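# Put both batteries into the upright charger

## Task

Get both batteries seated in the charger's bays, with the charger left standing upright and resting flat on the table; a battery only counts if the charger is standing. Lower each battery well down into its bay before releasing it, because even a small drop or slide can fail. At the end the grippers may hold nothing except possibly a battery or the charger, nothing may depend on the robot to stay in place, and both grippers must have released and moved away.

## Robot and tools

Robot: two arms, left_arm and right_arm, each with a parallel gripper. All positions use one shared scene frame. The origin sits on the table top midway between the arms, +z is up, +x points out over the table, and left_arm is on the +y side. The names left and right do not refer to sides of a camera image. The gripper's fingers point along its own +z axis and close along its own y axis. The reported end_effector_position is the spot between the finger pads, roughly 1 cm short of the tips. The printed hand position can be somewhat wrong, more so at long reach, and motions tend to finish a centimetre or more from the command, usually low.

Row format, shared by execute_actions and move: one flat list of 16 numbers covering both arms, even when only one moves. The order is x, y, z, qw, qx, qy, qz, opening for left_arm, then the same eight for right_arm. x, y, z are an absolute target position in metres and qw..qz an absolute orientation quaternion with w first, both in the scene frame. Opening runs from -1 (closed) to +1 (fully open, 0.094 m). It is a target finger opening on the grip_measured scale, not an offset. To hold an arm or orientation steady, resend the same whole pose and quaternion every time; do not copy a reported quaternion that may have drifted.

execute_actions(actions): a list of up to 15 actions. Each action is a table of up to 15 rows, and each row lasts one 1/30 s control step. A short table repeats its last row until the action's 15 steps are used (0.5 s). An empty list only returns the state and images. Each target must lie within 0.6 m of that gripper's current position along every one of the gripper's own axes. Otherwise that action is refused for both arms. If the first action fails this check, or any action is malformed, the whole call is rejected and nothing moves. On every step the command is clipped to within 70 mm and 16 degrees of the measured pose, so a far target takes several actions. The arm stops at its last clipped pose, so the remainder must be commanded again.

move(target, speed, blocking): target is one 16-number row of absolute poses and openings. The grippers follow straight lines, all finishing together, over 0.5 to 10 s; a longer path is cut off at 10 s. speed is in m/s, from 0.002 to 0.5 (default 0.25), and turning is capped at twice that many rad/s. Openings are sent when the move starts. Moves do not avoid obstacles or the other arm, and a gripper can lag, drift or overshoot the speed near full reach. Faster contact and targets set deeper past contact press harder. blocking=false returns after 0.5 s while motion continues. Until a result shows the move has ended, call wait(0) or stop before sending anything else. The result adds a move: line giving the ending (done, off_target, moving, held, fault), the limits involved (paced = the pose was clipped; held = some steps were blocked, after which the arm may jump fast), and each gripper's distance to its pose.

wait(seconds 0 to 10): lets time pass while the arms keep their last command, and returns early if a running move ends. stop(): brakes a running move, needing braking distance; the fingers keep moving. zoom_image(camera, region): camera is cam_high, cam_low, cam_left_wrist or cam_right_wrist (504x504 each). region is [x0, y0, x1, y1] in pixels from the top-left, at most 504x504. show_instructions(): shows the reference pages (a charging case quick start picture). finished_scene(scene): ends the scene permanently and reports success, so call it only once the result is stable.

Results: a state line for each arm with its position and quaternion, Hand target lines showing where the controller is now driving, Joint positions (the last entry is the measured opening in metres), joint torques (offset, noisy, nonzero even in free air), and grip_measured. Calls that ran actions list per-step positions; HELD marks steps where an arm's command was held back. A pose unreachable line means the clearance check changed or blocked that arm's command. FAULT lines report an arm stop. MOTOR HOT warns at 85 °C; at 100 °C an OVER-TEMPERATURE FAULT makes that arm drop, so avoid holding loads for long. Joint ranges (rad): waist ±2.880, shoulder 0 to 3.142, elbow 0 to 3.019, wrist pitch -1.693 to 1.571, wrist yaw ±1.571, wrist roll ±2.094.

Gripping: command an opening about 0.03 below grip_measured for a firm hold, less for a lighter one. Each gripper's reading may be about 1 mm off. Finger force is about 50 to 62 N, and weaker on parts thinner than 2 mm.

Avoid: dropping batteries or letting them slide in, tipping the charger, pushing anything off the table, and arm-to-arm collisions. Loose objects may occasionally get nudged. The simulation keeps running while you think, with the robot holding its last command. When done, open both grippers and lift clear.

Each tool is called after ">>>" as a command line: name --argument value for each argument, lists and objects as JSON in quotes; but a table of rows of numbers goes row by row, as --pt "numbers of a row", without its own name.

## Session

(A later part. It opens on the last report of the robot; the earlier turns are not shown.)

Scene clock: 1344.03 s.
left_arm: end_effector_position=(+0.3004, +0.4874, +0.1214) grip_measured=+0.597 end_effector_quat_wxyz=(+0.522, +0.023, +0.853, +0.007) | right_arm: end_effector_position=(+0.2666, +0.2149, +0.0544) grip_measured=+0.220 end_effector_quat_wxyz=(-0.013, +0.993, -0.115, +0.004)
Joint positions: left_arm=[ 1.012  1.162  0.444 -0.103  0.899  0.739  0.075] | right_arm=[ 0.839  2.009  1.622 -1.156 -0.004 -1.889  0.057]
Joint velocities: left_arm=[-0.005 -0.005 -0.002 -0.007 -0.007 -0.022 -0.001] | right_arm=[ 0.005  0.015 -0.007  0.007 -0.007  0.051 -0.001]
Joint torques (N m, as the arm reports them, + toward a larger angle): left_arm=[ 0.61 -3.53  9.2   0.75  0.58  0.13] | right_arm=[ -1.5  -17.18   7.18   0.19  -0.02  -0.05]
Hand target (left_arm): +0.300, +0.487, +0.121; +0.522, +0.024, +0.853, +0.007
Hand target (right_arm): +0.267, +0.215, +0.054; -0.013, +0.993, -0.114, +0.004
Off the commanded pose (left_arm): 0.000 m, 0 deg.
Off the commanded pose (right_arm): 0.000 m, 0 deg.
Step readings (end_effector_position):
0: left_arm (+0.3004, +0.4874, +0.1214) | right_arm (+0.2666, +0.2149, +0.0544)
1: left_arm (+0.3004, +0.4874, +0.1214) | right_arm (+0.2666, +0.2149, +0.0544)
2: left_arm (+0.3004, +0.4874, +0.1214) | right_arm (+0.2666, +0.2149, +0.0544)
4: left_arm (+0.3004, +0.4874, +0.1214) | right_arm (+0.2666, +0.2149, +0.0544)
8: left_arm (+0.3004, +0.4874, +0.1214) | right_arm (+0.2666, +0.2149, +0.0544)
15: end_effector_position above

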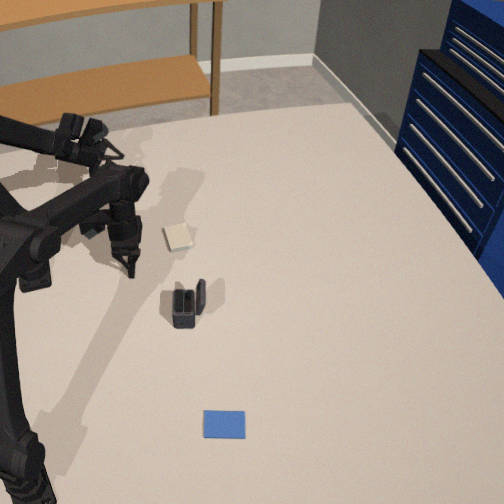

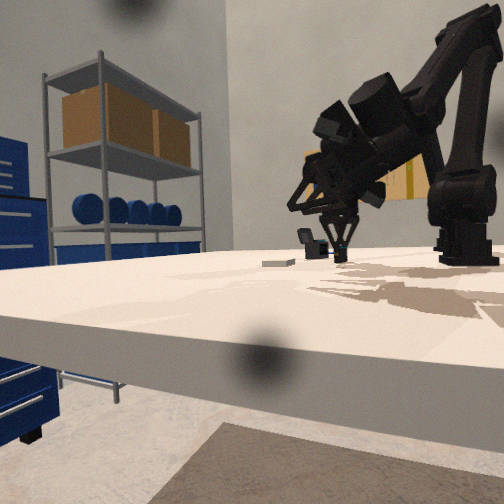

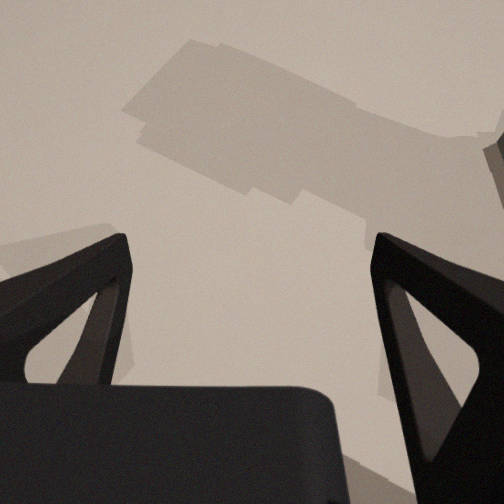

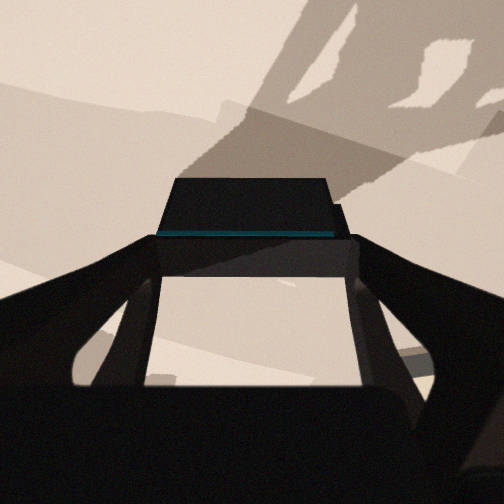

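>>> execute_actions --actions '[]'

Scene clock: 1357.37 s.
left_arm: end_effector_position=(+0.3004, +0.4874, +0.1214) grip_measured=+0.597 end_effector_quat_wxyz=(+0.522, +0.023, +0.853, +0.007) | right_arm: end_effector_position=(+0.2666, +0.2149, +0.0544) grip_measured=+0.220 end_effector_quat_wxyz=(-0.013, +0.993, -0.115, +0.004)
Joint positions: left_arm=[ 1.012  1.162  0.444 -0.103  0.899  0.739  0.075] | right_arm=[ 0.839  2.009  1.622 -1.156 -0.004 -1.889  0.057]
Joint velocities: left_arm=[-0.015 -0.005 -0.002 -0.007  0.007 -0.037 -0.   ] | right_arm=[ 0.005 -0.005  0.007  0.022  0.066  0.022 -0.   ]
Joint torques (N m, as the arm reports them, + toward a larger angle): left_arm=[ 0.61 -3.7   9.18  0.74  0.58  0.13] | right_arm=[ -1.54 -17.24   7.2    0.19  -0.02  -0.06]
Hand target (left_arm): +0.300, +0.487, +0.121; +0.522, +0.024, +0.853, +0.007
Hand target (right_arm): +0.267, +0.215, +0.054; -0.013, +0.993, -0.114, +0.004
Off the commanded pose (left_arm): 0.000 m, 0 deg.
Off the commanded pose (right_arm): 0.000 m, 0 deg.

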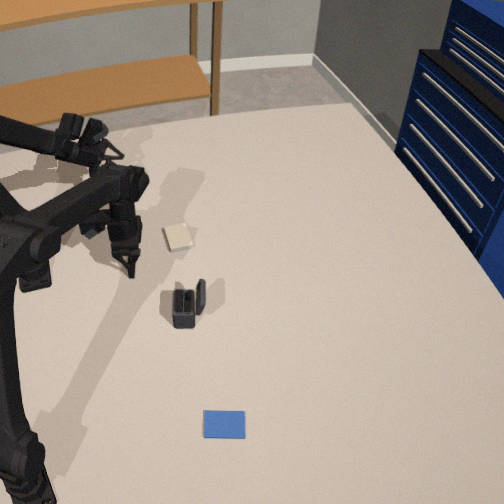

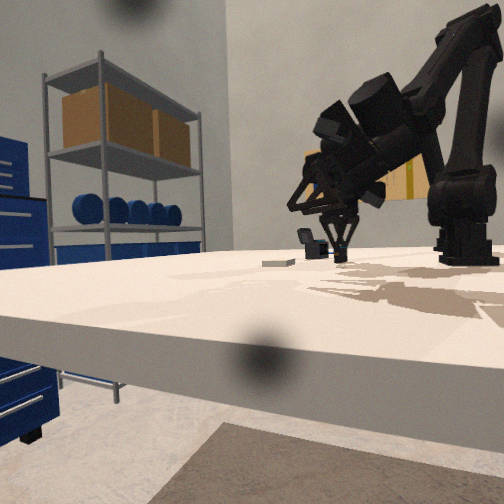

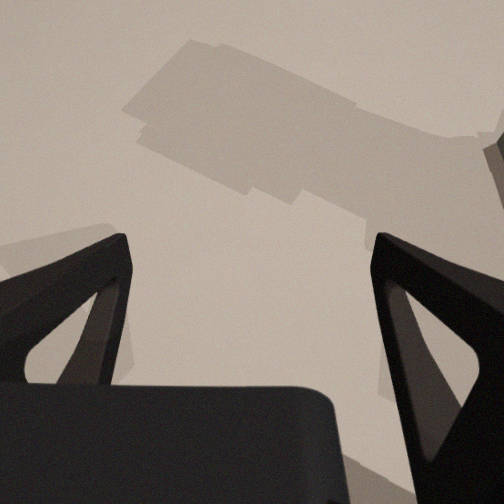

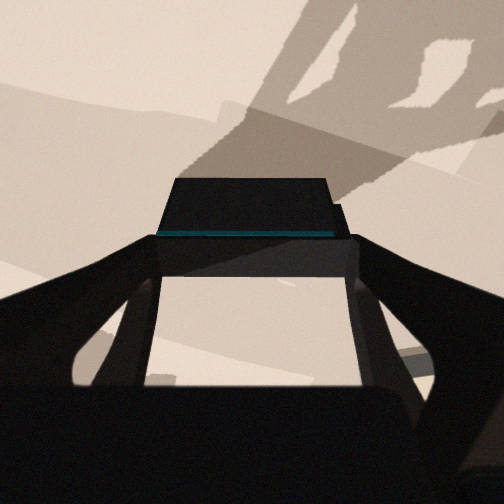

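>>> execute_actions --actions '[[[0.3004,0.4874,0.1214,0.522,0.024,0.853,0.007,0.6,0.26614,0.21412,0.05973,0.01552,-0.99347,0.11407,-0.00496,0.19],[0.3004,0.4874,0.1214,0.522,0.024,0.853,0.007,0.6,0.26600,0.21390,0.06129,0.01610,-0.99347,0.11407,-0.00522,0.19],[0.3004,0.4874,0.1214,0.522,0.024,0.853,0.007,0.6,0.26579,0.21355,0.06375,0.01701,-0.99347,0.11407,-0.00564,0.19],[0.3004,0.4874,0.1214,0.522,0.024,0.853,0.007,0.6,0.26551,0.21309,0.06699,0.01821,-0.99347,0.11407,-0.00620,0.19],[0.3004,0.4874,0.1214,0.522,0.024,0.853,0.007,0.6,0.26517,0.21253,0.07091,0.01965,-0.99347,0.11407,-0.00686,0.19],[0.3004,0.4874,0.1214,0.522,0.024,0.853,0.007,0.6,0.26478,0.21189,0.07539,0.02131,-0.99347,0.11407,-0.00763,0.19],[0.3004,0.4874,0.1214,0.522,0.024,0.853,0.007,0.6,0.26435,0.21119,0.08032,0.02314,-0.99347,0.11407,-0.00847,0.19],[0.3004,0.4874,0.1214,0.522,0.024,0.853,0.007,0.6,0.26390,0.21044,0.08559,0.02508,-0.99347,0.11407,-0.00937,0.19],[0.3004,0.4874,0.1214,0.522,0.024,0.853,0.007,0.6,0.26342,0.20966,0.09109,0.02730,-0.99113,0.13292,-0.00980,0.19],[0.3004,0.4874,0.1214,0.522,0.024,0.853,0.007,0.6,0.26293,0.20886,0.09669,0.02960,-0.98842,0.15172,-0.01015,0.19],[0.3004,0.4874,0.1214,0.522,0.024,0.853,0.007,0.6,0.26245,0.20806,0.10230,0.03191,-0.98536,0.17047,-0.01043,0.19],[0.3004,0.4874,0.1214,0.522,0.024,0.853,0.007,0.6,0.26197,0.20728,0.10780,0.03420,-0.98194,0.18916,-0.01061,0.19],[0.3004,0.4874,0.1214,0.522,0.024,0.853,0.007,0.6,0.26151,0.20653,0.11307,0.03641,-0.97817,0.20778,-0.01066,0.19],[0.3004,0.4874,0.1214,0.522,0.024,0.853,0.007,0.6,0.26109,0.20583,0.11800,0.03852,-0.97405,0.22633,-0.01059,0.19],[0.3004,0.4874,0.1214,0.522,0.024,0.853,0.007,0.6,0.26070,0.20519,0.12248,0.04046,-0.96958,0.24479,-0.01040,0.19]],[[0.3004,0.4874,0.1214,0.522,0.024,0.853,0.007,0.6,0.26036,0.20463,0.12640,0.04218,-0.96475,0.26317,-0.01007,0.19],[0.3004,0.4874,0.1214,0.522,0.024,0.853,0.007,0.6,0.26008,0.20417,0.12964,0.04364,-0.95958,0.28145,-0.00961,0.19],[0.3004,0.4874,0.1214,0.522,0.024,0.853,0.007,0.6,0.25986,0.20382,0.13210,0.04478,-0.95406,0.29962,-0.00902,0.19],[0.3004,0.4874,0.1214,0.522,0.024,0.853,0.007,0.6,0.25973,0.20360,0.13366,0.04557,-0.94819,0.31769,-0.00831,0.19],[0.3004,0.4874,0.1214,0.522,0.024,0.853,0.007,0.6,0.25968,0.20352,0.1342,0.04594,-0.94199,0.33565,-0.00748,0.19],[0.3004,0.4874,0.1214,0.522,0.024,0.853,0.007,0.6,0.25968,0.20352,0.1342,0.04607,-0.93544,0.35348,-0.00661,0.19],[0.3004,0.4874,0.1214,0.522,0.024,0.853,0.007,0.6,0.25968,0.20352,0.1342,0.04619,-0.92856,0.37119,-0.00574,0.19],[0.3004,0.4874,0.1214,0.522,0.024,0.853,0.007,0.6,0.25968,0.20352,0.1342,0.04629,-0.92134,0.38876,-0.00486,0.19],[0.3004,0.4874,0.1214,0.522,0.024,0.853,0.007,0.6,0.25968,0.20352,0.1342,0.04638,-0.91379,0.40619,-0.00398,0.19],[0.3004,0.4874,0.1214,0.522,0.024,0.853,0.007,0.6,0.25968,0.20352,0.1342,0.04644,-0.90590,0.42348,-0.00309,0.19],[0.3004,0.4874,0.1214,0.522,0.024,0.853,0.007,0.6,0.25968,0.20352,0.1342,0.04649,-0.89770,0.44061,-0.00221,0.19],[0.3004,0.4874,0.1214,0.522,0.024,0.853,0.007,0.6,0.25968,0.20352,0.1342,0.04652,-0.88916,0.45759,-0.00133,0.19],[0.3004,0.4874,0.1214,0.522,0.024,0.853,0.007,0.6,0.25968,0.20352,0.1342,0.04655,-0.88031,0.47440,-0.00044,0.19],[0.3004,0.4874,0.1214,0.522,0.024,0.853,0.007,0.6,0.25968,0.20352,0.1342,0.04654,-0.87114,0.49103,0.00044,0.19],[0.3004,0.4874,0.1214,0.522,0.024,0.853,0.007,0.6,0.25968,0.20352,0.1342,0.04652,-0.86166,0.50749,0.00132,0.19]],[[0.3004,0.4874,0.1214,0.522,0.024,0.853,0.007,0.6,0.25981,0.20332,0.13419,0.04644,-0.85176,0.52394,0.00220,0.19],[0.3004,0.4874,0.1214,0.522,0.024,0.853,0.007,0.6,0.26019,0.20275,0.13416,0.04625,-0.84132,0.54053,0.00305,0.19],[0.3004,0.4874,0.1214,0.522,0.024,0.853,0.007,0.6,0.26081,0.20180,0.13411,0.04597,-0.83037,0.55722,0.00387,0.19],[0.3004,0.4874,0.1214,0.522,0.024,0.853,0.007,0.6,0.26166,0.20051,0.13405,0.04557,-0.81886,0.57399,0.00467,0.19],[0.3004,0.4874,0.1214,0.522,0.024,0.853,0.007,0.6,0.26273,0.19888,0.13396,0.04510,-0.80683,0.59079,0.00542,0.19],[0.3004,0.4874,0.1214,0.522,0.024,0.853,0.007,0.6,0.26401,0.19694,0.13387,0.04453,-0.79425,0.60760,0.00615,0.19],[0.3004,0.4874,0.1214,0.522,0.024,0.853,0.007,0.6,0.26549,0.19469,0.13375,0.04389,-0.78112,0.62438,0.00683,0.19],[0.3004,0.4874,0.1214,0.522,0.024,0.853,0.007,0.6,0.26716,0.19215,0.13362,0.04316,-0.76744,0.64112,0.00747,0.19],[0.3004,0.4874,0.1214,0.522,0.024,0.853,0.007,0.6,0.26901,0.18935,0.13348,0.04237,-0.75323,0.65776,0.00807,0.19],[0.3004,0.4874,0.1214,0.522,0.024,0.853,0.007,0.6,0.27102,0.18629,0.13333,0.04150,-0.73847,0.67428,0.00863,0.19],[0.3004,0.4874,0.1214,0.522,0.024,0.853,0.007,0.6,0.27319,0.18299,0.13316,0.04058,-0.72320,0.69064,0.00913,0.19],[0.3004,0.4874,0.1214,0.522,0.024,0.853,0.007,0.6,0.27551,0.17947,0.13298,0.03959,-0.70739,0.70682,0.00959,0.19],[0.3004,0.4874,0.1214,0.522,0.024,0.853,0.007,0.6,0.27796,0.17575,0.13279,0.03857,-0.69107,0.72279,0.01002,0.19],[0.3004,0.4874,0.1214,0.522,0.024,0.853,0.007,0.6,0.28054,0.17183,0.13259,0.03749,-0.67424,0.73851,0.01038,0.19],[0.3004,0.4874,0.1214,0.522,0.024,0.853,0.007,0.6,0.28324,0.16774,0.13239,0.03637,-0.65692,0.75397,0.01071,0.19]],[[0.3004,0.4874,0.1214,0.522,0.024,0.853,0.007,0.6,0.28604,0.16349,0.13217,0.03521,-0.63912,0.76911,0.01099,0.19],[0.3004,0.4874,0.1214,0.522,0.024,0.853,0.007,0.6,0.28893,0.15909,0.13195,0.03402,-0.62085,0.78393,0.01122,0.19],[0.3004,0.4874,0.1214,0.522,0.024,0.853,0.007,0.6,0.29191,0.15457,0.13172,0.03281,-0.60214,0.79840,0.01141,0.19],[0.3004,0.4874,0.1214,0.522,0.024,0.853,0.007,0.6,0.29496,0.14994,0.13148,0.03158,-0.58299,0.81248,0.01156,0.19],[0.3004,0.4874,0.1214,0.522,0.024,0.853,0.007,0.6,0.29807,0.14521,0.13124,0.03032,-0.56344,0.82616,0.01166,0.19],[0.3004,0.4874,0.1214,0.522,0.024,0.853,0.007,0.6,0.30123,0.14040,0.13100,0.02905,-0.54350,0.83941,0.01172,0.19],[0.3004,0.4874,0.1214,0.522,0.024,0.853,0.007,0.6,0.30444,0.13553,0.13075,0.02777,-0.52318,0.85222,0.01173,0.19],[0.3004,0.4874,0.1214,0.522,0.024,0.853,0.007,0.6,0.30768,0.13061,0.13050,0.02648,-0.50252,0.86457,0.01171,0.19],[0.3004,0.4874,0.1214,0.522,0.024,0.853,0.007,0.6,0.31094,0.12566,0.13025,0.02520,-0.48155,0.87642,0.01166,0.19],[0.3004,0.4874,0.1214,0.522,0.024,0.853,0.007,0.6,0.31421,0.12069,0.13000,0.02393,-0.46029,0.88777,0.01157,0.19],[0.3004,0.4874,0.1214,0.522,0.024,0.853,0.007,0.6,0.31748,0.11572,0.12975,0.02265,-0.43875,0.89861,0.01145,0.19],[0.3004,0.4874,0.1214,0.522,0.024,0.853,0.007,0.6,0.32074,0.11077,0.12950,0.02140,-0.41698,0.90892,0.01129,0.19],[0.3004,0.4874,0.1214,0.522,0.024,0.853,0.007,0.6,0.32398,0.10585,0.12925,0.02015,-0.39498,0.91868,0.01111,0.19],[0.3004,0.4874,0.1214,0.522,0.024,0.853,0.007,0.6,0.32719,0.10098,0.12900,0.01891,-0.37281,0.92790,0.01090,0.19],[0.3004,0.4874,0.1214,0.522,0.024,0.853,0.007,0.6,0.33035,0.09617,0.12876,0.01772,-0.35049,0.93657,0.01067,0.19]],[[0.3004,0.4874,0.1214,0.522,0.024,0.853,0.007,0.6,0.33346,0.09144,0.12852,0.01654,-0.32804,0.94466,0.01040,0.19],[0.3004,0.4874,0.1214,0.522,0.024,0.853,0.007,0.6,0.33651,0.08681,0.12828,0.01540,-0.30550,0.95220,0.01013,0.19],[0.3004,0.4874,0.1214,0.522,0.024,0.853,0.007,0.6,0.33949,0.08229,0.12805,0.01428,-0.28290,0.95915,0.00984,0.19],[0.3004,0.4874,0.1214,0.522,0.024,0.853,0.007,0.6,0.34238,0.07789,0.12783,0.01321,-0.26025,0.96555,0.00953,0.19],[0.3004,0.4874,0.1214,0.522,0.024,0.853,0.007,0.6,0.34518,0.07364,0.12761,0.01217,-0.23762,0.97136,0.00922,0.19],[0.3004,0.4874,0.1214,0.522,0.024,0.853,0.007,0.6,0.34788,0.06955,0.12741,0.01119,-0.21501,0.97661,0.00889,0.19],[0.3004,0.4874,0.1214,0.522,0.024,0.853,0.007,0.6,0.35046,0.06563,0.12721,0.01025,-0.19245,0.98131,0.00857,0.19],[0.3004,0.4874,0.1214,0.522,0.024,0.853,0.007,0.6,0.35291,0.06191,0.12702,0.00935,-0.17001,0.98545,0.00825,0.19],[0.3004,0.4874,0.1214,0.522,0.024,0.853,0.007,0.6,0.35523,0.05839,0.12684,0.00851,-0.14767,0.98904,0.00793,0.19],[0.3004,0.4874,0.1214,0.522,0.024,0.853,0.007,0.6,0.35740,0.05509,0.12667,0.00772,-0.12549,0.99209,0.00761,0.19],[0.3004,0.4874,0.1214,0.522,0.024,0.853,0.007,0.6,0.35941,0.05203,0.12652,0.00700,-0.10349,0.99463,0.00731,0.19],[0.3004,0.4874,0.1214,0.522,0.024,0.853,0.007,0.6,0.36126,0.04923,0.12638,0.00633,-0.08169,0.99666,0.00702,0.19],[0.3004,0.4874,0.1214,0.522,0.024,0.853,0.007,0.6,0.36293,0.04669,0.12625,0.00572,-0.06014,0.99819,0.00676,0.19],[0.3004,0.4874,0.1214,0.522,0.024,0.853,0.007,0.6,0.36441,0.04444,0.12613,0.00518,-0.03886,0.99924,0.00652,0.19],[0.3004,0.4874,0.1214,0.522,0.024,0.853,0.007,0.6,0.36569,0.04250,0.12604,0.00470,-0.01787,0.99984,0.00632,0.19]],[[0.3004,0.4874,0.1214,0.522,0.024,0.853,0.007,0.6,0.36676,0.04087,0.12595,0.00429,0.00279,1.0,0.00615,0.19],[0.3004,0.4874,0.1214,0.522,0.024,0.853,0.007,0.6,0.36761,0.03958,0.12589,0.00394,0.02312,0.99973,0.00602,0.19],[0.3004,0.4874,0.1214,0.522,0.024,0.853,0.007,0.6,0.36823,0.03863,0.12584,0.00367,0.04308,0.99907,0.00594,0.19],[0.3004,0.4874,0.1214,0.522,0.024,0.853,0.007,0.6,0.36861,0.03806,0.12581,0.00345,0.06265,0.99804,0.00592,0.19],[0.3004,0.4874,0.1214,0.522,0.024,0.853,0.007,0.6,0.36874,0.03786,0.1258,0.00331,0.08180,0.99665,0.00594,0.19],[0.3004,0.4874,0.1214,0.522,0.024,0.853,0.007,0.6,0.36874,0.03786,0.1258,0.00319,0.10072,0.99491,0.00601,0.19],[0.3004,0.4874,0.1214,0.522,0.024,0.853,0.007,0.6,0.36874,0.03786,0.1258,0.00308,0.11960,0.99282,0.00607,0.19],[0.3004,0.4874,0.1214,0.522,0.024,0.853,0.007,0.6,0.36874,0.03786,0.1258,0.00297,0.13843,0.99037,0.00612,0.19]]]'

Scene clock: 1470.60 s.
left_arm: end_effector_position=(+0.3004, +0.4874, +0.1214) grip_measured=+0.597 end_effector_quat_wxyz=(+0.522, +0.023, +0.853, +0.007) | right_arm: end_effector_position=(+0.3730, +0.0415, +0.1217) grip_measured=+0.220 end_effector_quat_wxyz=(+0.004, +0.113, +0.994, +0.008)
Joint positions: left_arm=[ 1.012  1.162  0.444 -0.103  0.899  0.739  0.075] | right_arm=[ 0.499  1.802  1.494 -1.245 -0.006  0.909  0.057]
Joint velocities: left_arm=[-0.005 -0.015 -0.007 -0.017  0.007 -0.007 -0.001] | right_arm=[ 0.005  0.005  0.002  0.002 -0.022  0.286 -0.001]
Joint torques (N m, as the arm reports them, + toward a larger angle): left_arm=[ 0.65 -3.58  9.21  0.75  0.58  0.12] | right_arm=[ -1.35 -15.87   6.86  -0.15   0.24   0.08]
Hand target (left_arm): +0.300, +0.487, +0.121; +0.522, +0.024, +0.853, +0.007
Hand target (right_arm): +0.369, +0.038, +0.126; +0.003, +0.138, +0.990, +0.006
Off the commanded pose (left_arm): 0.000 m, 0 deg.
Off the commanded pose (right_arm): 0.007 m, 3 deg.
Step readings (end_effector_position; steps 1 to 15: 1st action; 16 to 30: 2nd action; 31 to 45: 3rd action; 46 to 60: 4th action; 61 to 75: 5th action; 76 to 90: 6th action):
0: left_arm (+0.3004, +0.4874, +0.1214) | right_arm (+0.2666, +0.2149, +0.0544)
1: left_arm (+0.3004, +0.4874, +0.1214) | right_arm (+0.2666, +0.2149, +0.0544)
2: left_arm (+0.3004, +0.4874, +0.1214) | right_arm (+0.2666, +0.2149, +0.0544)
4: left_arm (+0.3004, +0.4874, +0.1214) | right_arm (+0.2666, +0.2150, +0.0546)
8: left_arm (+0.3004, +0.4874, +0.1214) | right_arm (+0.2660, +0.2140, +0.0603)
15: left_arm (+0.3004, +0.4874, +0.1214) | right_arm (+0.2634, +0.2101, +0.1001)
16: left_arm (+0.3004, +0.4874, +0.1214) | right_arm (+0.2630, +0.2095, +0.1075)
17: left_arm (+0.3004, +0.4874, +0.1214) | right_arm (+0.2625, +0.2087, +0.1147)
19: left_arm (+0.3004, +0.4874, +0.1214) | right_arm (+0.2617, +0.2073, +0.1277)
23: left_arm (+0.3004, +0.4874, +0.1214) | right_arm (+0.2609, +0.2061, +0.1413)
30: left_arm (+0.3004, +0.4874, +0.1214) | right_arm (+0.2608, +0.2060, +0.1413)
31: left_arm (+0.3004, +0.4874, +0.1214) | right_arm (+0.2608, +0.2060, +0.1413)
32: left_arm (+0.3004, +0.4874, +0.1214) | right_arm (+0.2608, +0.2060, +0.1413)
34: left_arm (+0.3004, +0.4874, +0.1214) | right_arm (+0.2608, +0.2060, +0.1413)
38: left_arm (+0.3004, +0.4874, +0.1214) | right_arm (+0.2617, +0.2048, +0.1407)
45: left_arm (+0.3004, +0.4874, +0.1214) | right_arm (+0.2736, +0.1855, +0.1292)
46: left_arm (+0.3004, +0.4874, +0.1214) | right_arm (+0.2767, +0.1810, +0.1272)
47: left_arm (+0.3004, +0.4874, +0.1214) | right_arm (+0.2800, +0.1764, +0.1254)
49: left_arm (+0.3004, +0.4874, +0.1214) | right_arm (+0.2873, +0.1664, +0.1227)
53: left_arm (+0.3004, +0.4874, +0.1214) | right_arm (+0.3021, +0.1458, +0.1210)
60: left_arm (+0.3004, +0.4874, +0.1214) | right_arm (+0.3262, +0.1118, +0.1251)
61: left_arm (+0.3004, +0.4874, +0.1214) | right_arm (+0.3295, +0.1070, +0.1257)
62: left_arm (+0.3004, +0.4874, +0.1214) | right_arm (+0.3327, +0.1023, +0.1261)
64: left_arm (+0.3004, +0.4874, +0.1214) | right_arm (+0.3391, +0.0931, +0.1263)
68: left_arm (+0.3004, +0.4874, +0.1214) | right_arm (+0.3512, +0.0753, +0.1249)
75: left_arm (+0.3004, +0.4874, +0.1214) | right_arm (+0.3669, +0.0510, +0.1217)
76: left_arm (+0.3004, +0.4874, +0.1214) | right_arm (+0.3684, +0.0488, +0.1217)
77: left_arm (+0.3004, +0.4874, +0.1214) | right_arm (+0.3698, +0.0467, +0.1217)
79: left_arm (+0.3004, +0.4874, +0.1214) | right_arm (+0.3718, +0.0435, +0.1217)
83: left_arm (+0.3004, +0.4874, +0.1214) | right_arm (+0.3730, +0.0415, +0.1217)
90: end_effector_position above

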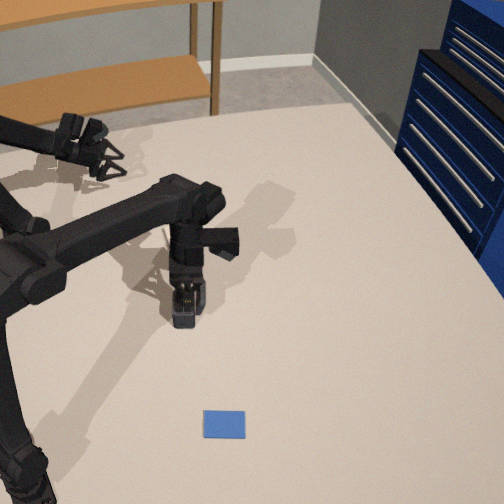

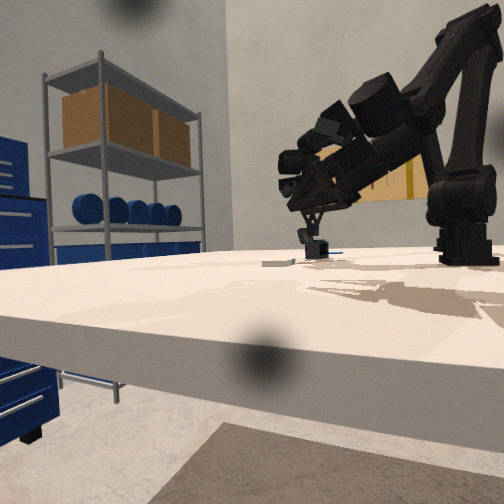

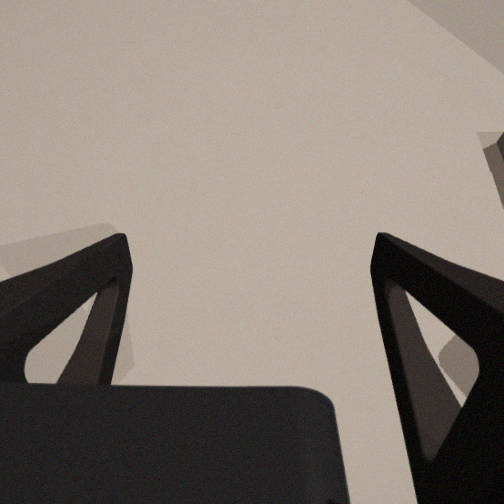

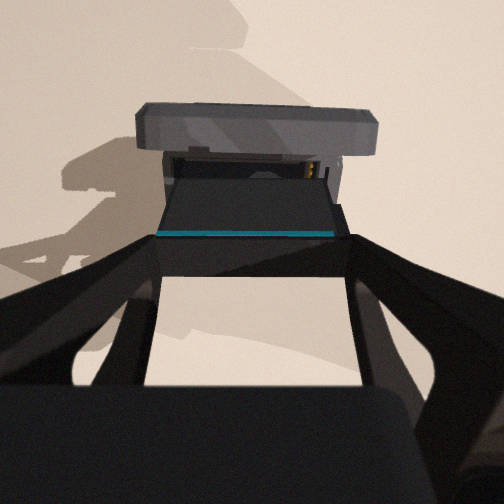

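>>> execute_actions --actions '[]'

>>> zoom_image --camera "cam_right_wrist" --region '[140, 90, 370, 250]'

Scene clock: 1472.83 s.
left_arm: end_effector_position=(+0.3004, +0.4874, +0.1214) grip_measured=+0.597 end_effector_quat_wxyz=(+0.522, +0.023, +0.853, +0.007) | right_arm: end_effector_position=(+0.3730, +0.0415, +0.1217) grip_measured=+0.220 end_effector_quat_wxyz=(+0.004, +0.133, +0.991, +0.008)
Joint positions: left_arm=[ 1.012  1.162  0.444 -0.103  0.899  0.739  0.075] | right_arm=[ 0.499  1.802  1.494 -1.245 -0.006  0.948  0.057]
Joint velocities: left_arm=[-0.005 -0.005 -0.012  0.012 -0.066 -0.081 -0.   ] | right_arm=[-0.005  0.015  0.002 -0.017 -0.022  0.022  0.   ]
Joint torques (N m, as the arm reports them, + toward a larger angle): left_arm=[ 0.63 -3.61  9.18  0.76  0.59  0.13] | right_arm=[ -1.49 -15.93   6.85  -0.15   0.24   0.08]
Hand target (left_arm): +0.300, +0.487, +0.121; +0.522, +0.024, +0.853, +0.007
Hand target (right_arm): +0.369, +0.038, +0.126; +0.003, +0.138, +0.990, +0.006
Off the commanded pose (left_arm): 0.000 m, 0 deg.
Off the commanded pose (right_arm): 0.007 m, 1 deg.

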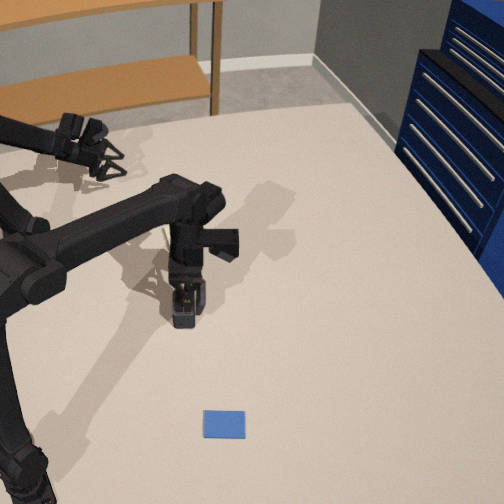

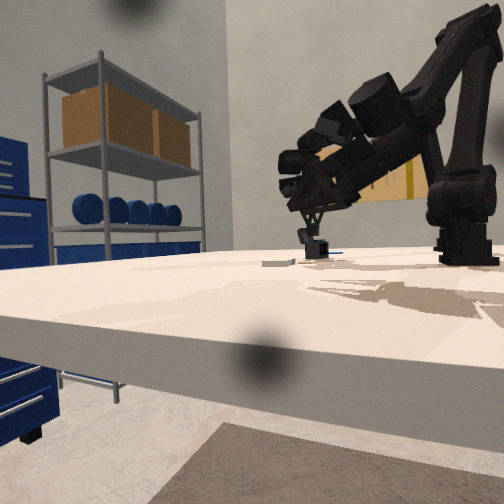

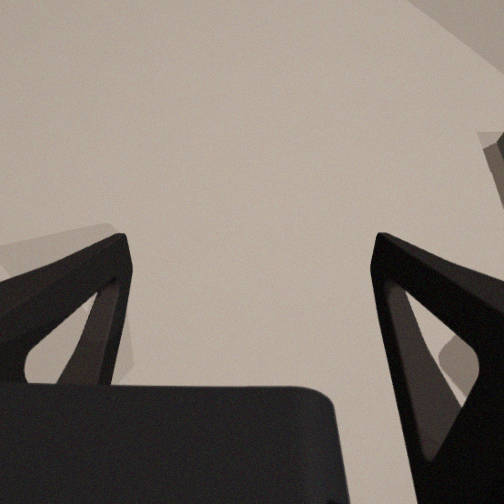

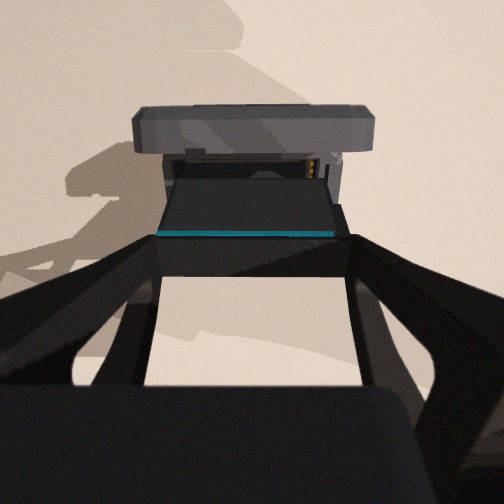

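Region (140, 90, 370, 250) of cam_right_wrist's 504x504 image, scaled by 2.191, with more detail than that image has; it fills the top 351 rows of this view, and the rest is white.

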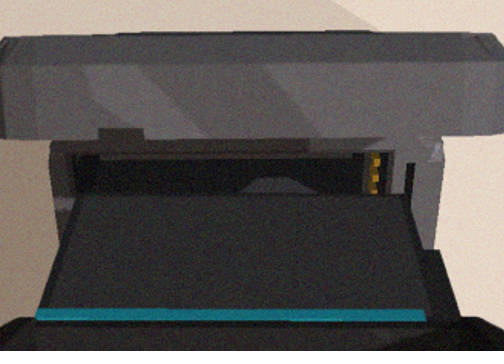

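>>> zoom_image --camera "cam_right_wrist" --region '[150, 135, 260, 215]'

>>> zoom_image --camera "cam_right_wrist" --region '[250, 135, 360, 215]'

Region (150, 135, 260, 215) of cam_right_wrist's 504x504 image, scaled by 4.582, with more detail than that image has; it fills the top 367 rows of this view, and the rest is white.

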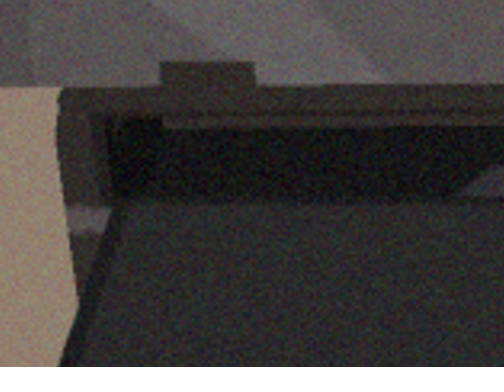

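Region (250, 135, 360, 215) of cam_right_wrist's 504x504 image, scaled by 4.582, with more detail than that image has; it fills the top 367 rows of this view, and the rest is white.

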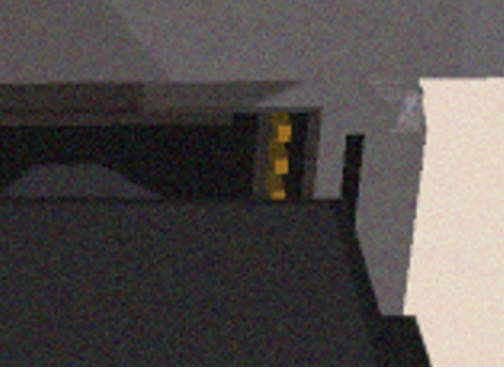

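>>> execute_actions --actions '[[[0.3004,0.4874,0.1214,0.522,0.024,0.853,0.007,0.6,0.36869,0.03882,0.1215,0.00267,0.13779,0.99046,0.00584,0.19],[0.3004,0.4874,0.1214,0.522,0.024,0.853,0.007,0.6,0.36865,0.03978,0.1172,0.00246,0.13710,0.99056,0.00562,0.19],[0.3004,0.4874,0.1214,0.522,0.024,0.853,0.007,0.6,0.36860,0.04074,0.1130,0.00219,0.13641,0.99065,0.00533,0.19],[0.3004,0.4874,0.1214,0.522,0.024,0.853,0.007,0.6,0.36855,0.04170,0.1087,0.0019,0.13572,0.99075,0.00505,0.19],[0.3004,0.4874,0.1214,0.522,0.024,0.853,0.007,0.6,0.36833,0.04201,0.1080,0.0019,0.13572,0.99075,0.00505,0.19],[0.3004,0.4874,0.1214,0.522,0.024,0.853,0.007,0.6,0.36811,0.04232,0.1073,0.0019,0.13572,0.99075,0.00505,0.19],[0.3004,0.4874,0.1214,0.522,0.024,0.853,0.007,0.6,0.36790,0.04264,0.1066,0.0019,0.13572,0.99075,0.00505,0.19],[0.3004,0.4874,0.1214,0.522,0.024,0.853,0.007,0.6,0.36768,0.04295,0.1059,0.0019,0.13572,0.99075,0.00505,0.19],[0.3004,0.4874,0.1214,0.522,0.024,0.853,0.007,0.6,0.36746,0.04326,0.1052,0.0019,0.13572,0.99075,0.00505,0.19],[0.3004,0.4874,0.1214,0.522,0.024,0.853,0.007,0.6,0.36724,0.04357,0.1045,0.0019,0.13572,0.99075,0.00505,0.19],[0.3004,0.4874,0.1214,0.522,0.024,0.853,0.007,0.6,0.36702,0.04388,0.1038,0.0019,0.13572,0.99075,0.00505,0.19],[0.3004,0.4874,0.1214,0.522,0.024,0.853,0.007,0.6,0.36681,0.04420,0.1031,0.0019,0.13572,0.99075,0.00505,0.19],[0.3004,0.4874,0.1214,0.522,0.024,0.853,0.007,0.6,0.36659,0.04451,0.1024,0.0019,0.13572,0.99075,0.00505,0.19],[0.3004,0.4874,0.1214,0.522,0.024,0.853,0.007,0.6,0.36637,0.04482,0.1017,0.0019,0.13572,0.99075,0.00505,0.19],[0.3004,0.4874,0.1214,0.522,0.024,0.853,0.007,0.6,0.36615,0.04513,0.1010,0.0019,0.13572,0.99075,0.00505,0.19]]]'

>>> execute_actions --actions '[]'

Scene clock: 1505.07 s.
left_arm: end_effector_position=(+0.3004, +0.4874, +0.1214) grip_measured=+0.597 end_effector_quat_wxyz=(+0.522, +0.023, +0.853, +0.007) | right_arm: end_effector_position=(+0.3704, +0.0423, +0.1131) grip_measured=+0.220 end_effector_quat_wxyz=(+0.006, +0.134, +0.991, +0.010)
Joint positions: left_arm=[ 1.012  1.162  0.444 -0.103  0.899  0.739  0.075] | right_arm=[ 0.503  1.802  1.47  -1.216 -0.006  0.954  0.057]
Joint velocities: left_arm=[ 0.005 -0.015 -0.007  0.002 -0.022  0.022  0.001] | right_arm=[ 0.024 -0.005 -0.022  0.037 -0.022 -0.022 -0.   ]
Joint torques (N m, as the arm reports them, + toward a larger angle): left_arm=[ 0.63 -3.63  9.19  0.75  0.59  0.13] | right_arm=[ -1.17 -14.07   6.52   0.68   0.24   0.07]
Hand target (left_arm): +0.300, +0.487, +0.121; +0.522, +0.024, +0.853, +0.007
Hand target (right_arm): +0.366, +0.045, +0.101; +0.002, +0.136, +0.991, +0.005
Off the commanded pose (left_arm): 0.000 m, 0 deg.
Off the commanded pose (right_arm): 0.013 m, 1 deg.
Step readings (end_effector_position):
0: left_arm (+0.3004, +0.4874, +0.1214) | right_arm (+0.3730, +0.0415, +0.1217)
1: left_arm (+0.3004, +0.4874, +0.1214) | right_arm (+0.3730, +0.0415, +0.1217)
2: left_arm (+0.3004, +0.4874, +0.1214) | right_arm (+0.3727, +0.0413, +0.1214)
4: left_arm (+0.3004, +0.4874, +0.1214) | right_arm (+0.3722, +0.0409, +0.1196)
8: left_arm (+0.3004, +0.4874, +0.1214) | right_arm (+0.3709, +0.0398, +0.1149)
15: end_effector_position above

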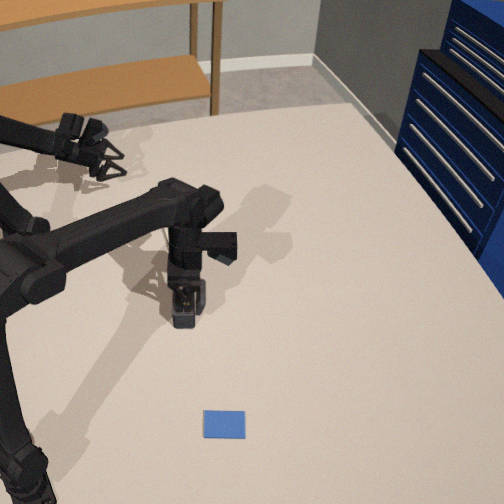

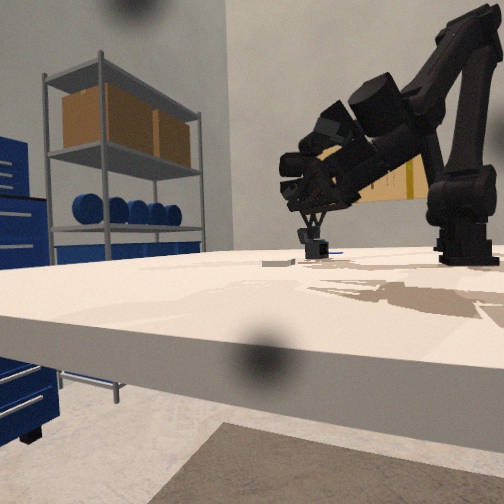

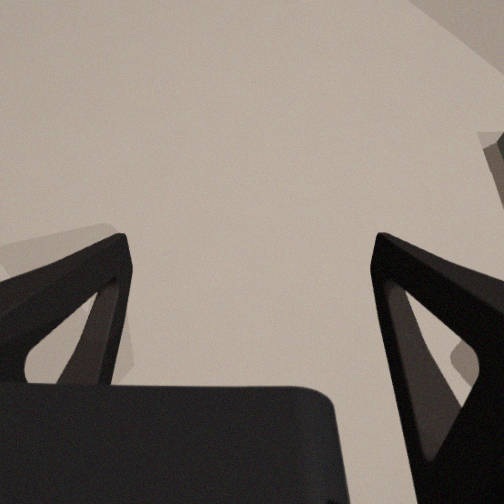

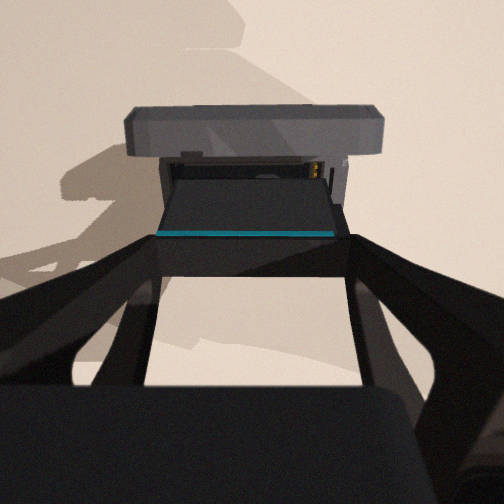

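Scene clock: 1505.07 s.
left_arm: end_effector_position=(+0.3004, +0.4874, +0.1214) grip_measured=+0.597 end_effector_quat_wxyz=(+0.522, +0.023, +0.853, +0.007) | right_arm: end_effector_position=(+0.3704, +0.0423, +0.1131) grip_measured=+0.220 end_effector_quat_wxyz=(+0.006, +0.134, +0.991, +0.010)
Joint positions: left_arm=[ 1.012  1.162  0.444 -0.103  0.899  0.739  0.075] | right_arm=[ 0.503  1.802  1.47  -1.216 -0.006  0.954  0.057]
Joint velocities: left_arm=[ 0.005 -0.015 -0.007  0.002 -0.022  0.022  0.001] | right_arm=[ 0.024 -0.005 -0.022  0.037 -0.022 -0.022 -0.   ]
Joint torques (N m, as the arm reports them, + toward a larger angle): left_arm=[ 0.63 -3.63  9.19  0.75  0.59  0.13] | right_arm=[ -1.17 -14.07   6.52   0.68   0.24   0.07]
Hand target (left_arm): +0.300, +0.487, +0.121; +0.522, +0.024, +0.853, +0.007
Hand target (right_arm): +0.366, +0.045, +0.101; +0.002, +0.136, +0.991, +0.005
Off the commanded pose (left_arm): 0.000 m, 0 deg.
Off the commanded pose (right_arm): 0.013 m, 1 deg.

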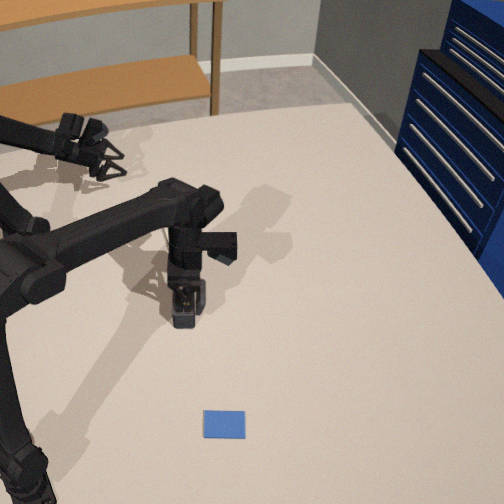

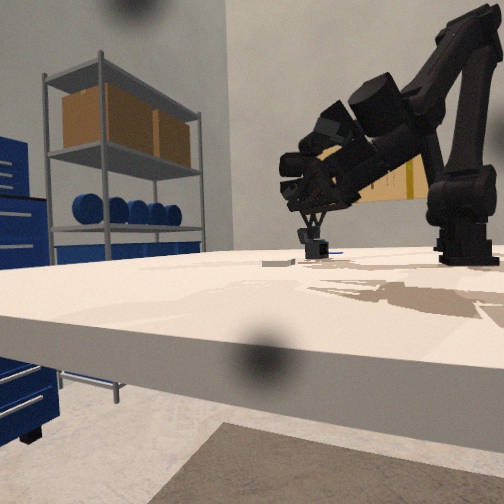

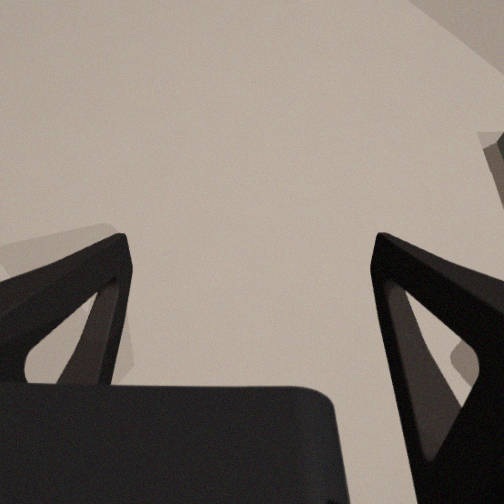

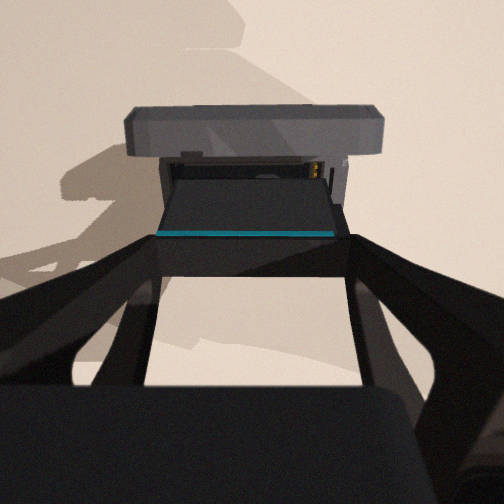

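>>> execute_actions --actions '[]'

>>> zoom_image --camera "cam_right_wrist" --region '[150, 135, 260, 215]'

>>> zoom_image --camera "cam_right_wrist" --region '[250, 135, 360, 215]'

Scene clock: 1506.90 s.
left_arm: end_effector_position=(+0.3004, +0.4874, +0.1214) grip_measured=+0.597 end_effector_quat_wxyz=(+0.522, +0.023, +0.853, +0.007) | right_arm: end_effector_position=(+0.3692, +0.0437, +0.1123) grip_measured=+0.220 end_effector_quat_wxyz=(+0.006, +0.133, +0.991, +0.011)
Joint positions: left_arm=[ 1.012  1.162  0.444 -0.103  0.899  0.739  0.075] | right_arm=[ 0.506  1.802  1.468 -1.213 -0.006  0.957  0.057]
Joint velocities: left_arm=[-0.005  0.005  0.007 -0.007  0.007  0.022 -0.001] | right_arm=[-0.015 -0.015 -0.007 -0.022 -0.051 -0.051  0.001]
Joint torques (N m, as the arm reports them, + toward a larger angle): left_arm=[ 0.66 -3.68  9.21  0.76  0.58  0.13] | right_arm=[ -1.08 -14.14   6.73   0.69   0.23   0.09]
Hand target (left_arm): +0.300, +0.487, +0.121; +0.522, +0.024, +0.853, +0.007
Hand target (right_arm): +0.366, +0.045, +0.101; +0.002, +0.136, +0.991, +0.005
Off the commanded pose (left_arm): 0.000 m, 0 deg.
Off the commanded pose (right_arm): 0.012 m, 1 deg.

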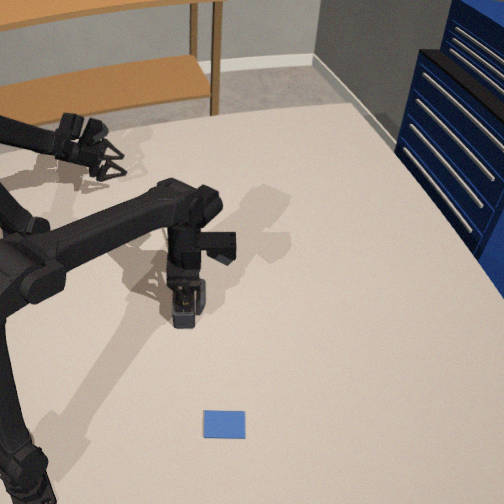

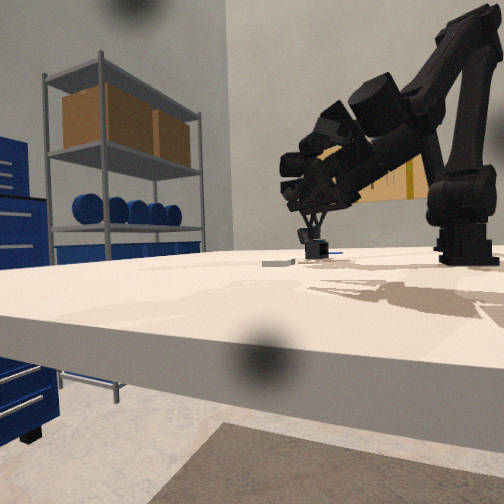

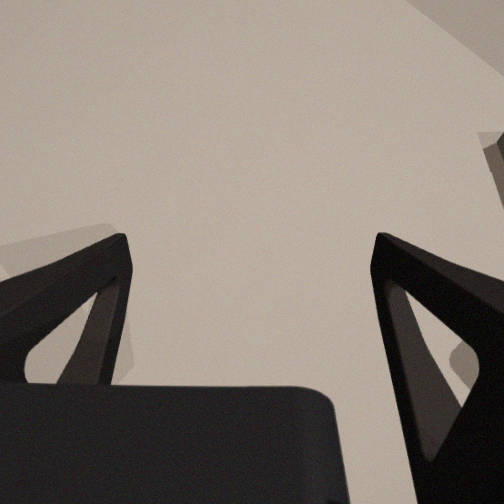

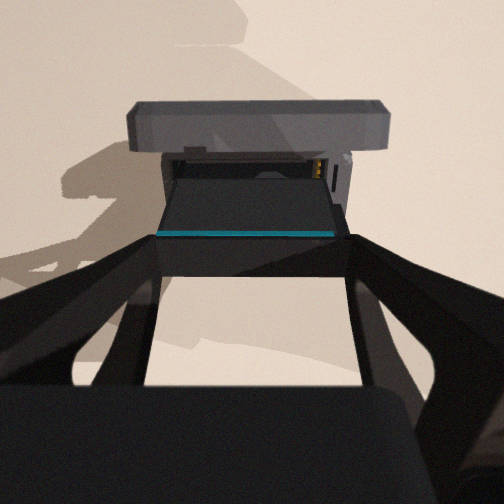

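Region (150, 135, 260, 215) of cam_right_wrist's 504x504 image, scaled by 4.582, with more detail than that image has; it fills the top 367 rows of this view, and the rest is white.

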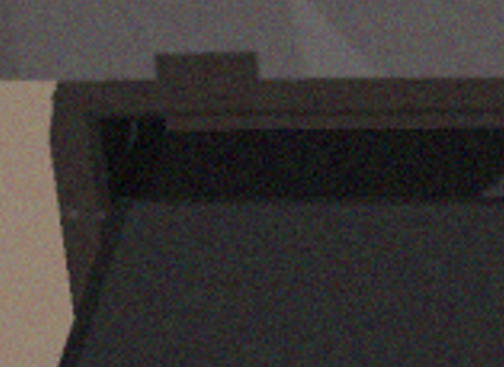

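Region (250, 135, 360, 215) of cam_right_wrist's 504x504 image, scaled by 4.582, with more detail than that image has; it fills the top 367 rows of this view, and the rest is white.

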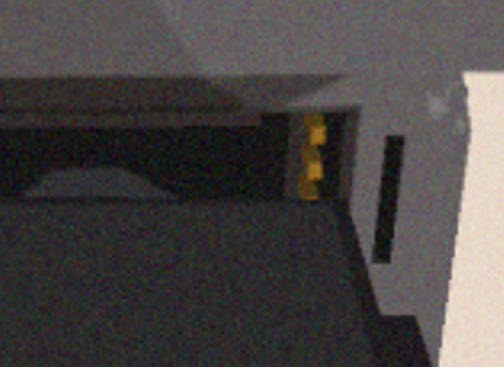

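>>> execute_actions --actions '[[[0.3004,0.4874,0.1214,0.522,0.024,0.853,0.007,0.6,0.36647,0.04475,0.1003,0.0019,0.13572,0.99075,0.00505,0.19],[0.3004,0.4874,0.1214,0.522,0.024,0.853,0.007,0.6,0.36679,0.04436,0.0996,0.0019,0.13572,0.99075,0.00505,0.19],[0.3004,0.4874,0.1214,0.522,0.024,0.853,0.007,0.6,0.36711,0.04398,0.0989,0.0019,0.13572,0.99075,0.00505,0.19],[0.3004,0.4874,0.1214,0.522,0.024,0.853,0.007,0.6,0.36743,0.04359,0.0982,0.0019,0.13572,0.99075,0.00505,0.19],[0.3004,0.4874,0.1214,0.522,0.024,0.853,0.007,0.6,0.36775,0.04321,0.0975,0.0019,0.13572,0.99075,0.00505,0.19],[0.3004,0.4874,0.1214,0.522,0.024,0.853,0.007,0.6,0.36775,0.04321,0.0968,0.0019,0.13572,0.99075,0.00505,0.19],[0.3004,0.4874,0.1214,0.522,0.024,0.853,0.007,0.6,0.36775,0.04321,0.0961,0.0019,0.13572,0.99075,0.00505,0.19],[0.3004,0.4874,0.1214,0.522,0.024,0.853,0.007,0.6,0.36775,0.04321,0.0954,0.0019,0.13572,0.99075,0.00505,0.19],[0.3004,0.4874,0.1214,0.522,0.024,0.853,0.007,0.6,0.36775,0.04321,0.0947,0.0019,0.13572,0.99075,0.00505,0.19],[0.3004,0.4874,0.1214,0.522,0.024,0.853,0.007,0.6,0.36775,0.04321,0.0940,0.0019,0.13572,0.99075,0.00505,0.19],[0.3004,0.4874,0.1214,0.522,0.024,0.853,0.007,0.6,0.36775,0.04321,0.0933,0.0019,0.13572,0.99075,0.00505,0.19],[0.3004,0.4874,0.1214,0.522,0.024,0.853,0.007,0.6,0.36775,0.04321,0.0926,0.0019,0.13572,0.99075,0.00505,0.19],[0.3004,0.4874,0.1214,0.522,0.024,0.853,0.007,0.6,0.36772,0.04319,0.0919,0.0019,0.13572,0.99075,0.00505,0.19],[0.3004,0.4874,0.1214,0.522,0.024,0.853,0.007,0.6,0.36770,0.04317,0.0912,0.0019,0.13572,0.99075,0.00505,0.19],[0.3004,0.4874,0.1214,0.522,0.024,0.853,0.007,0.6,0.36767,0.04314,0.0905,0.0019,0.13572,0.99075,0.00505,0.19]],[[0.3004,0.4874,0.1214,0.522,0.024,0.853,0.007,0.6,0.36763,0.04311,0.0896,0.0019,0.13572,0.99075,0.00505,0.19],[0.3004,0.4874,0.1214,0.522,0.024,0.853,0.007,0.6,0.36760,0.04308,0.0887,0.0019,0.13572,0.99075,0.00505,0.19],[0.3004,0.4874,0.1214,0.522,0.024,0.853,0.007,0.6,0.36756,0.04305,0.0878,0.0019,0.13572,0.99075,0.00505,0.19],[0.3004,0.4874,0.1214,0.522,0.024,0.853,0.007,0.6,0.36753,0.04302,0.0869,0.0019,0.13572,0.99075,0.00505,0.19],[0.3004,0.4874,0.1214,0.522,0.024,0.853,0.007,0.6,0.36749,0.04300,0.0860,0.0019,0.13572,0.99075,0.00505,0.19],[0.3004,0.4874,0.1214,0.522,0.024,0.853,0.007,0.6,0.36746,0.04297,0.0851,0.0019,0.13572,0.99075,0.00505,0.19],[0.3004,0.4874,0.1214,0.522,0.024,0.853,0.007,0.6,0.36742,0.04294,0.0842,0.0019,0.13572,0.99075,0.00505,0.19],[0.3004,0.4874,0.1214,0.522,0.024,0.853,0.007,0.6,0.36739,0.04291,0.0833,0.0019,0.13572,0.99075,0.00505,0.19],[0.3004,0.4874,0.1214,0.522,0.024,0.853,0.007,0.6,0.36735,0.04288,0.0824,0.0019,0.13572,0.99075,0.00505,0.19],[0.3004,0.4874,0.1214,0.522,0.024,0.853,0.007,0.6,0.36732,0.04285,0.0815,0.0019,0.13572,0.99075,0.00505,0.19],[0.3004,0.4874,0.1214,0.522,0.024,0.853,0.007,0.6,0.36728,0.04282,0.0806,0.0019,0.13572,0.99075,0.00505,0.19],[0.3004,0.4874,0.1214,0.522,0.024,0.853,0.007,0.6,0.36725,0.04279,0.0797,0.0019,0.13572,0.99075,0.00505,0.19],[0.3004,0.4874,0.1214,0.522,0.024,0.853,0.007,0.6,0.36721,0.04276,0.0788,0.0019,0.13572,0.99075,0.00505,0.19],[0.3004,0.4874,0.1214,0.522,0.024,0.853,0.007,0.6,0.36718,0.04273,0.0779,0.0019,0.13572,0.99075,0.00505,0.19],[0.3004,0.4874,0.1214,0.522,0.024,0.853,0.007,0.6,0.36714,0.04270,0.0770,0.0019,0.13572,0.99075,0.00505,0.19]]]'

Scene clock: 1565.23 s.
left_arm: end_effector_position=(+0.3004, +0.4874, +0.1214) grip_measured=+0.597 end_effector_quat_wxyz=(+0.522, +0.023, +0.853, +0.007) | right_arm: end_effector_position=(+0.3707, +0.0447, +0.0935) grip_measured=+0.220 end_effector_quat_wxyz=(+0.010, +0.133, +0.991, +0.014)
Joint positions: left_arm=[ 1.012  1.162  0.444 -0.103  0.899  0.739  0.075] | right_arm=[ 0.506  1.817  1.436 -1.155 -0.004  0.957  0.057]
Joint velocities: left_arm=[ 0.005 -0.005 -0.002 -0.017 -0.007 -0.007  0.   ] | right_arm=[-0.005  0.024 -0.037  0.051 -0.066  0.007  0.   ]
Joint torques (N m, as the arm reports them, + toward a larger angle): left_arm=[ 0.64 -3.66  9.2   0.75  0.58  0.13] | right_arm=[ -1.67 -13.56   6.47   0.59   0.2    0.04]
Hand target (left_arm): +0.300, +0.487, +0.121; +0.522, +0.024, +0.853, +0.007
Hand target (right_arm): +0.367, +0.042, +0.077; +0.002, +0.136, +0.991, +0.005
Off the commanded pose (left_arm): 0.000 m, 0 deg.
Off the commanded pose (right_arm): 0.017 m, 1 deg.
Step readings (end_effector_position; steps 1 to 15: 1st action; 16 to 30: 2nd action):
0: left_arm (+0.3004, +0.4874, +0.1214) | right_arm (+0.3692, +0.0437, +0.1123)
1: left_arm (+0.3004, +0.4874, +0.1214) | right_arm (+0.3692, +0.0438, +0.1123)
2: left_arm (+0.3004, +0.4874, +0.1214) | right_arm (+0.3694, +0.0439, +0.1123)
4: left_arm (+0.3004, +0.4874, +0.1214) | right_arm (+0.3699, +0.0444, +0.1123)
8: left_arm (+0.3004, +0.4874, +0.1214) | right_arm (+0.3699, +0.0444, +0.1105)
15: left_arm (+0.3004, +0.4874, +0.1214) | right_arm (+0.3693, +0.0438, +0.1042)
16: left_arm (+0.3004, +0.4874, +0.1214) | right_arm (+0.3693, +0.0438, +0.1034)
17: left_arm (+0.3004, +0.4874, +0.1214) | right_arm (+0.3695, +0.0440, +0.1034)
19: left_arm (+0.3004, +0.4874, +0.1214) | right_arm (+0.3703, +0.0446, +0.1028)
23: left_arm (+0.3004, +0.4874, +0.1214) | right_arm (+0.3707, +0.0449, +0.1007)
30: end_effector_position above

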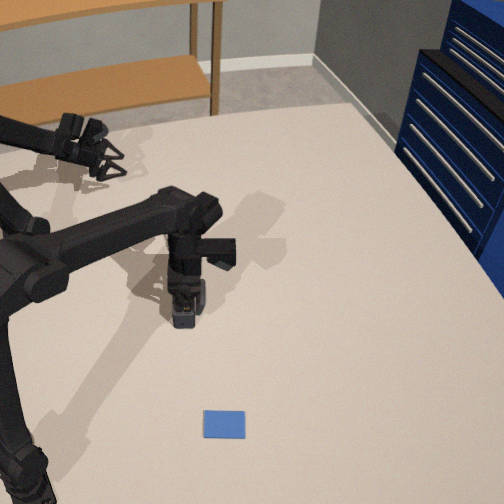

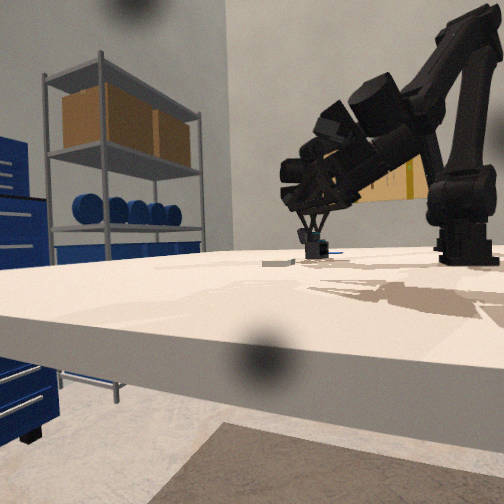

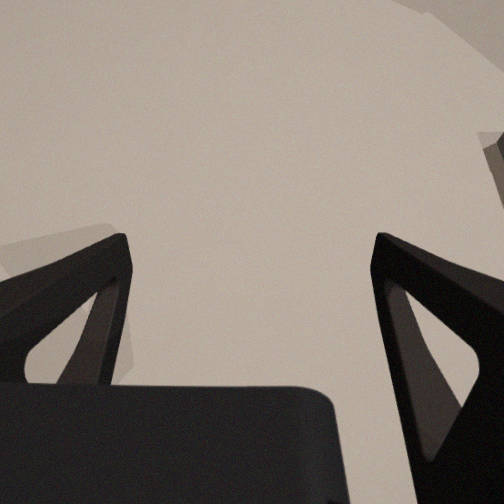

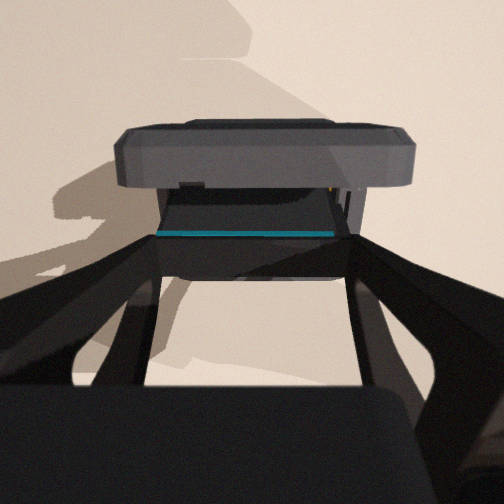

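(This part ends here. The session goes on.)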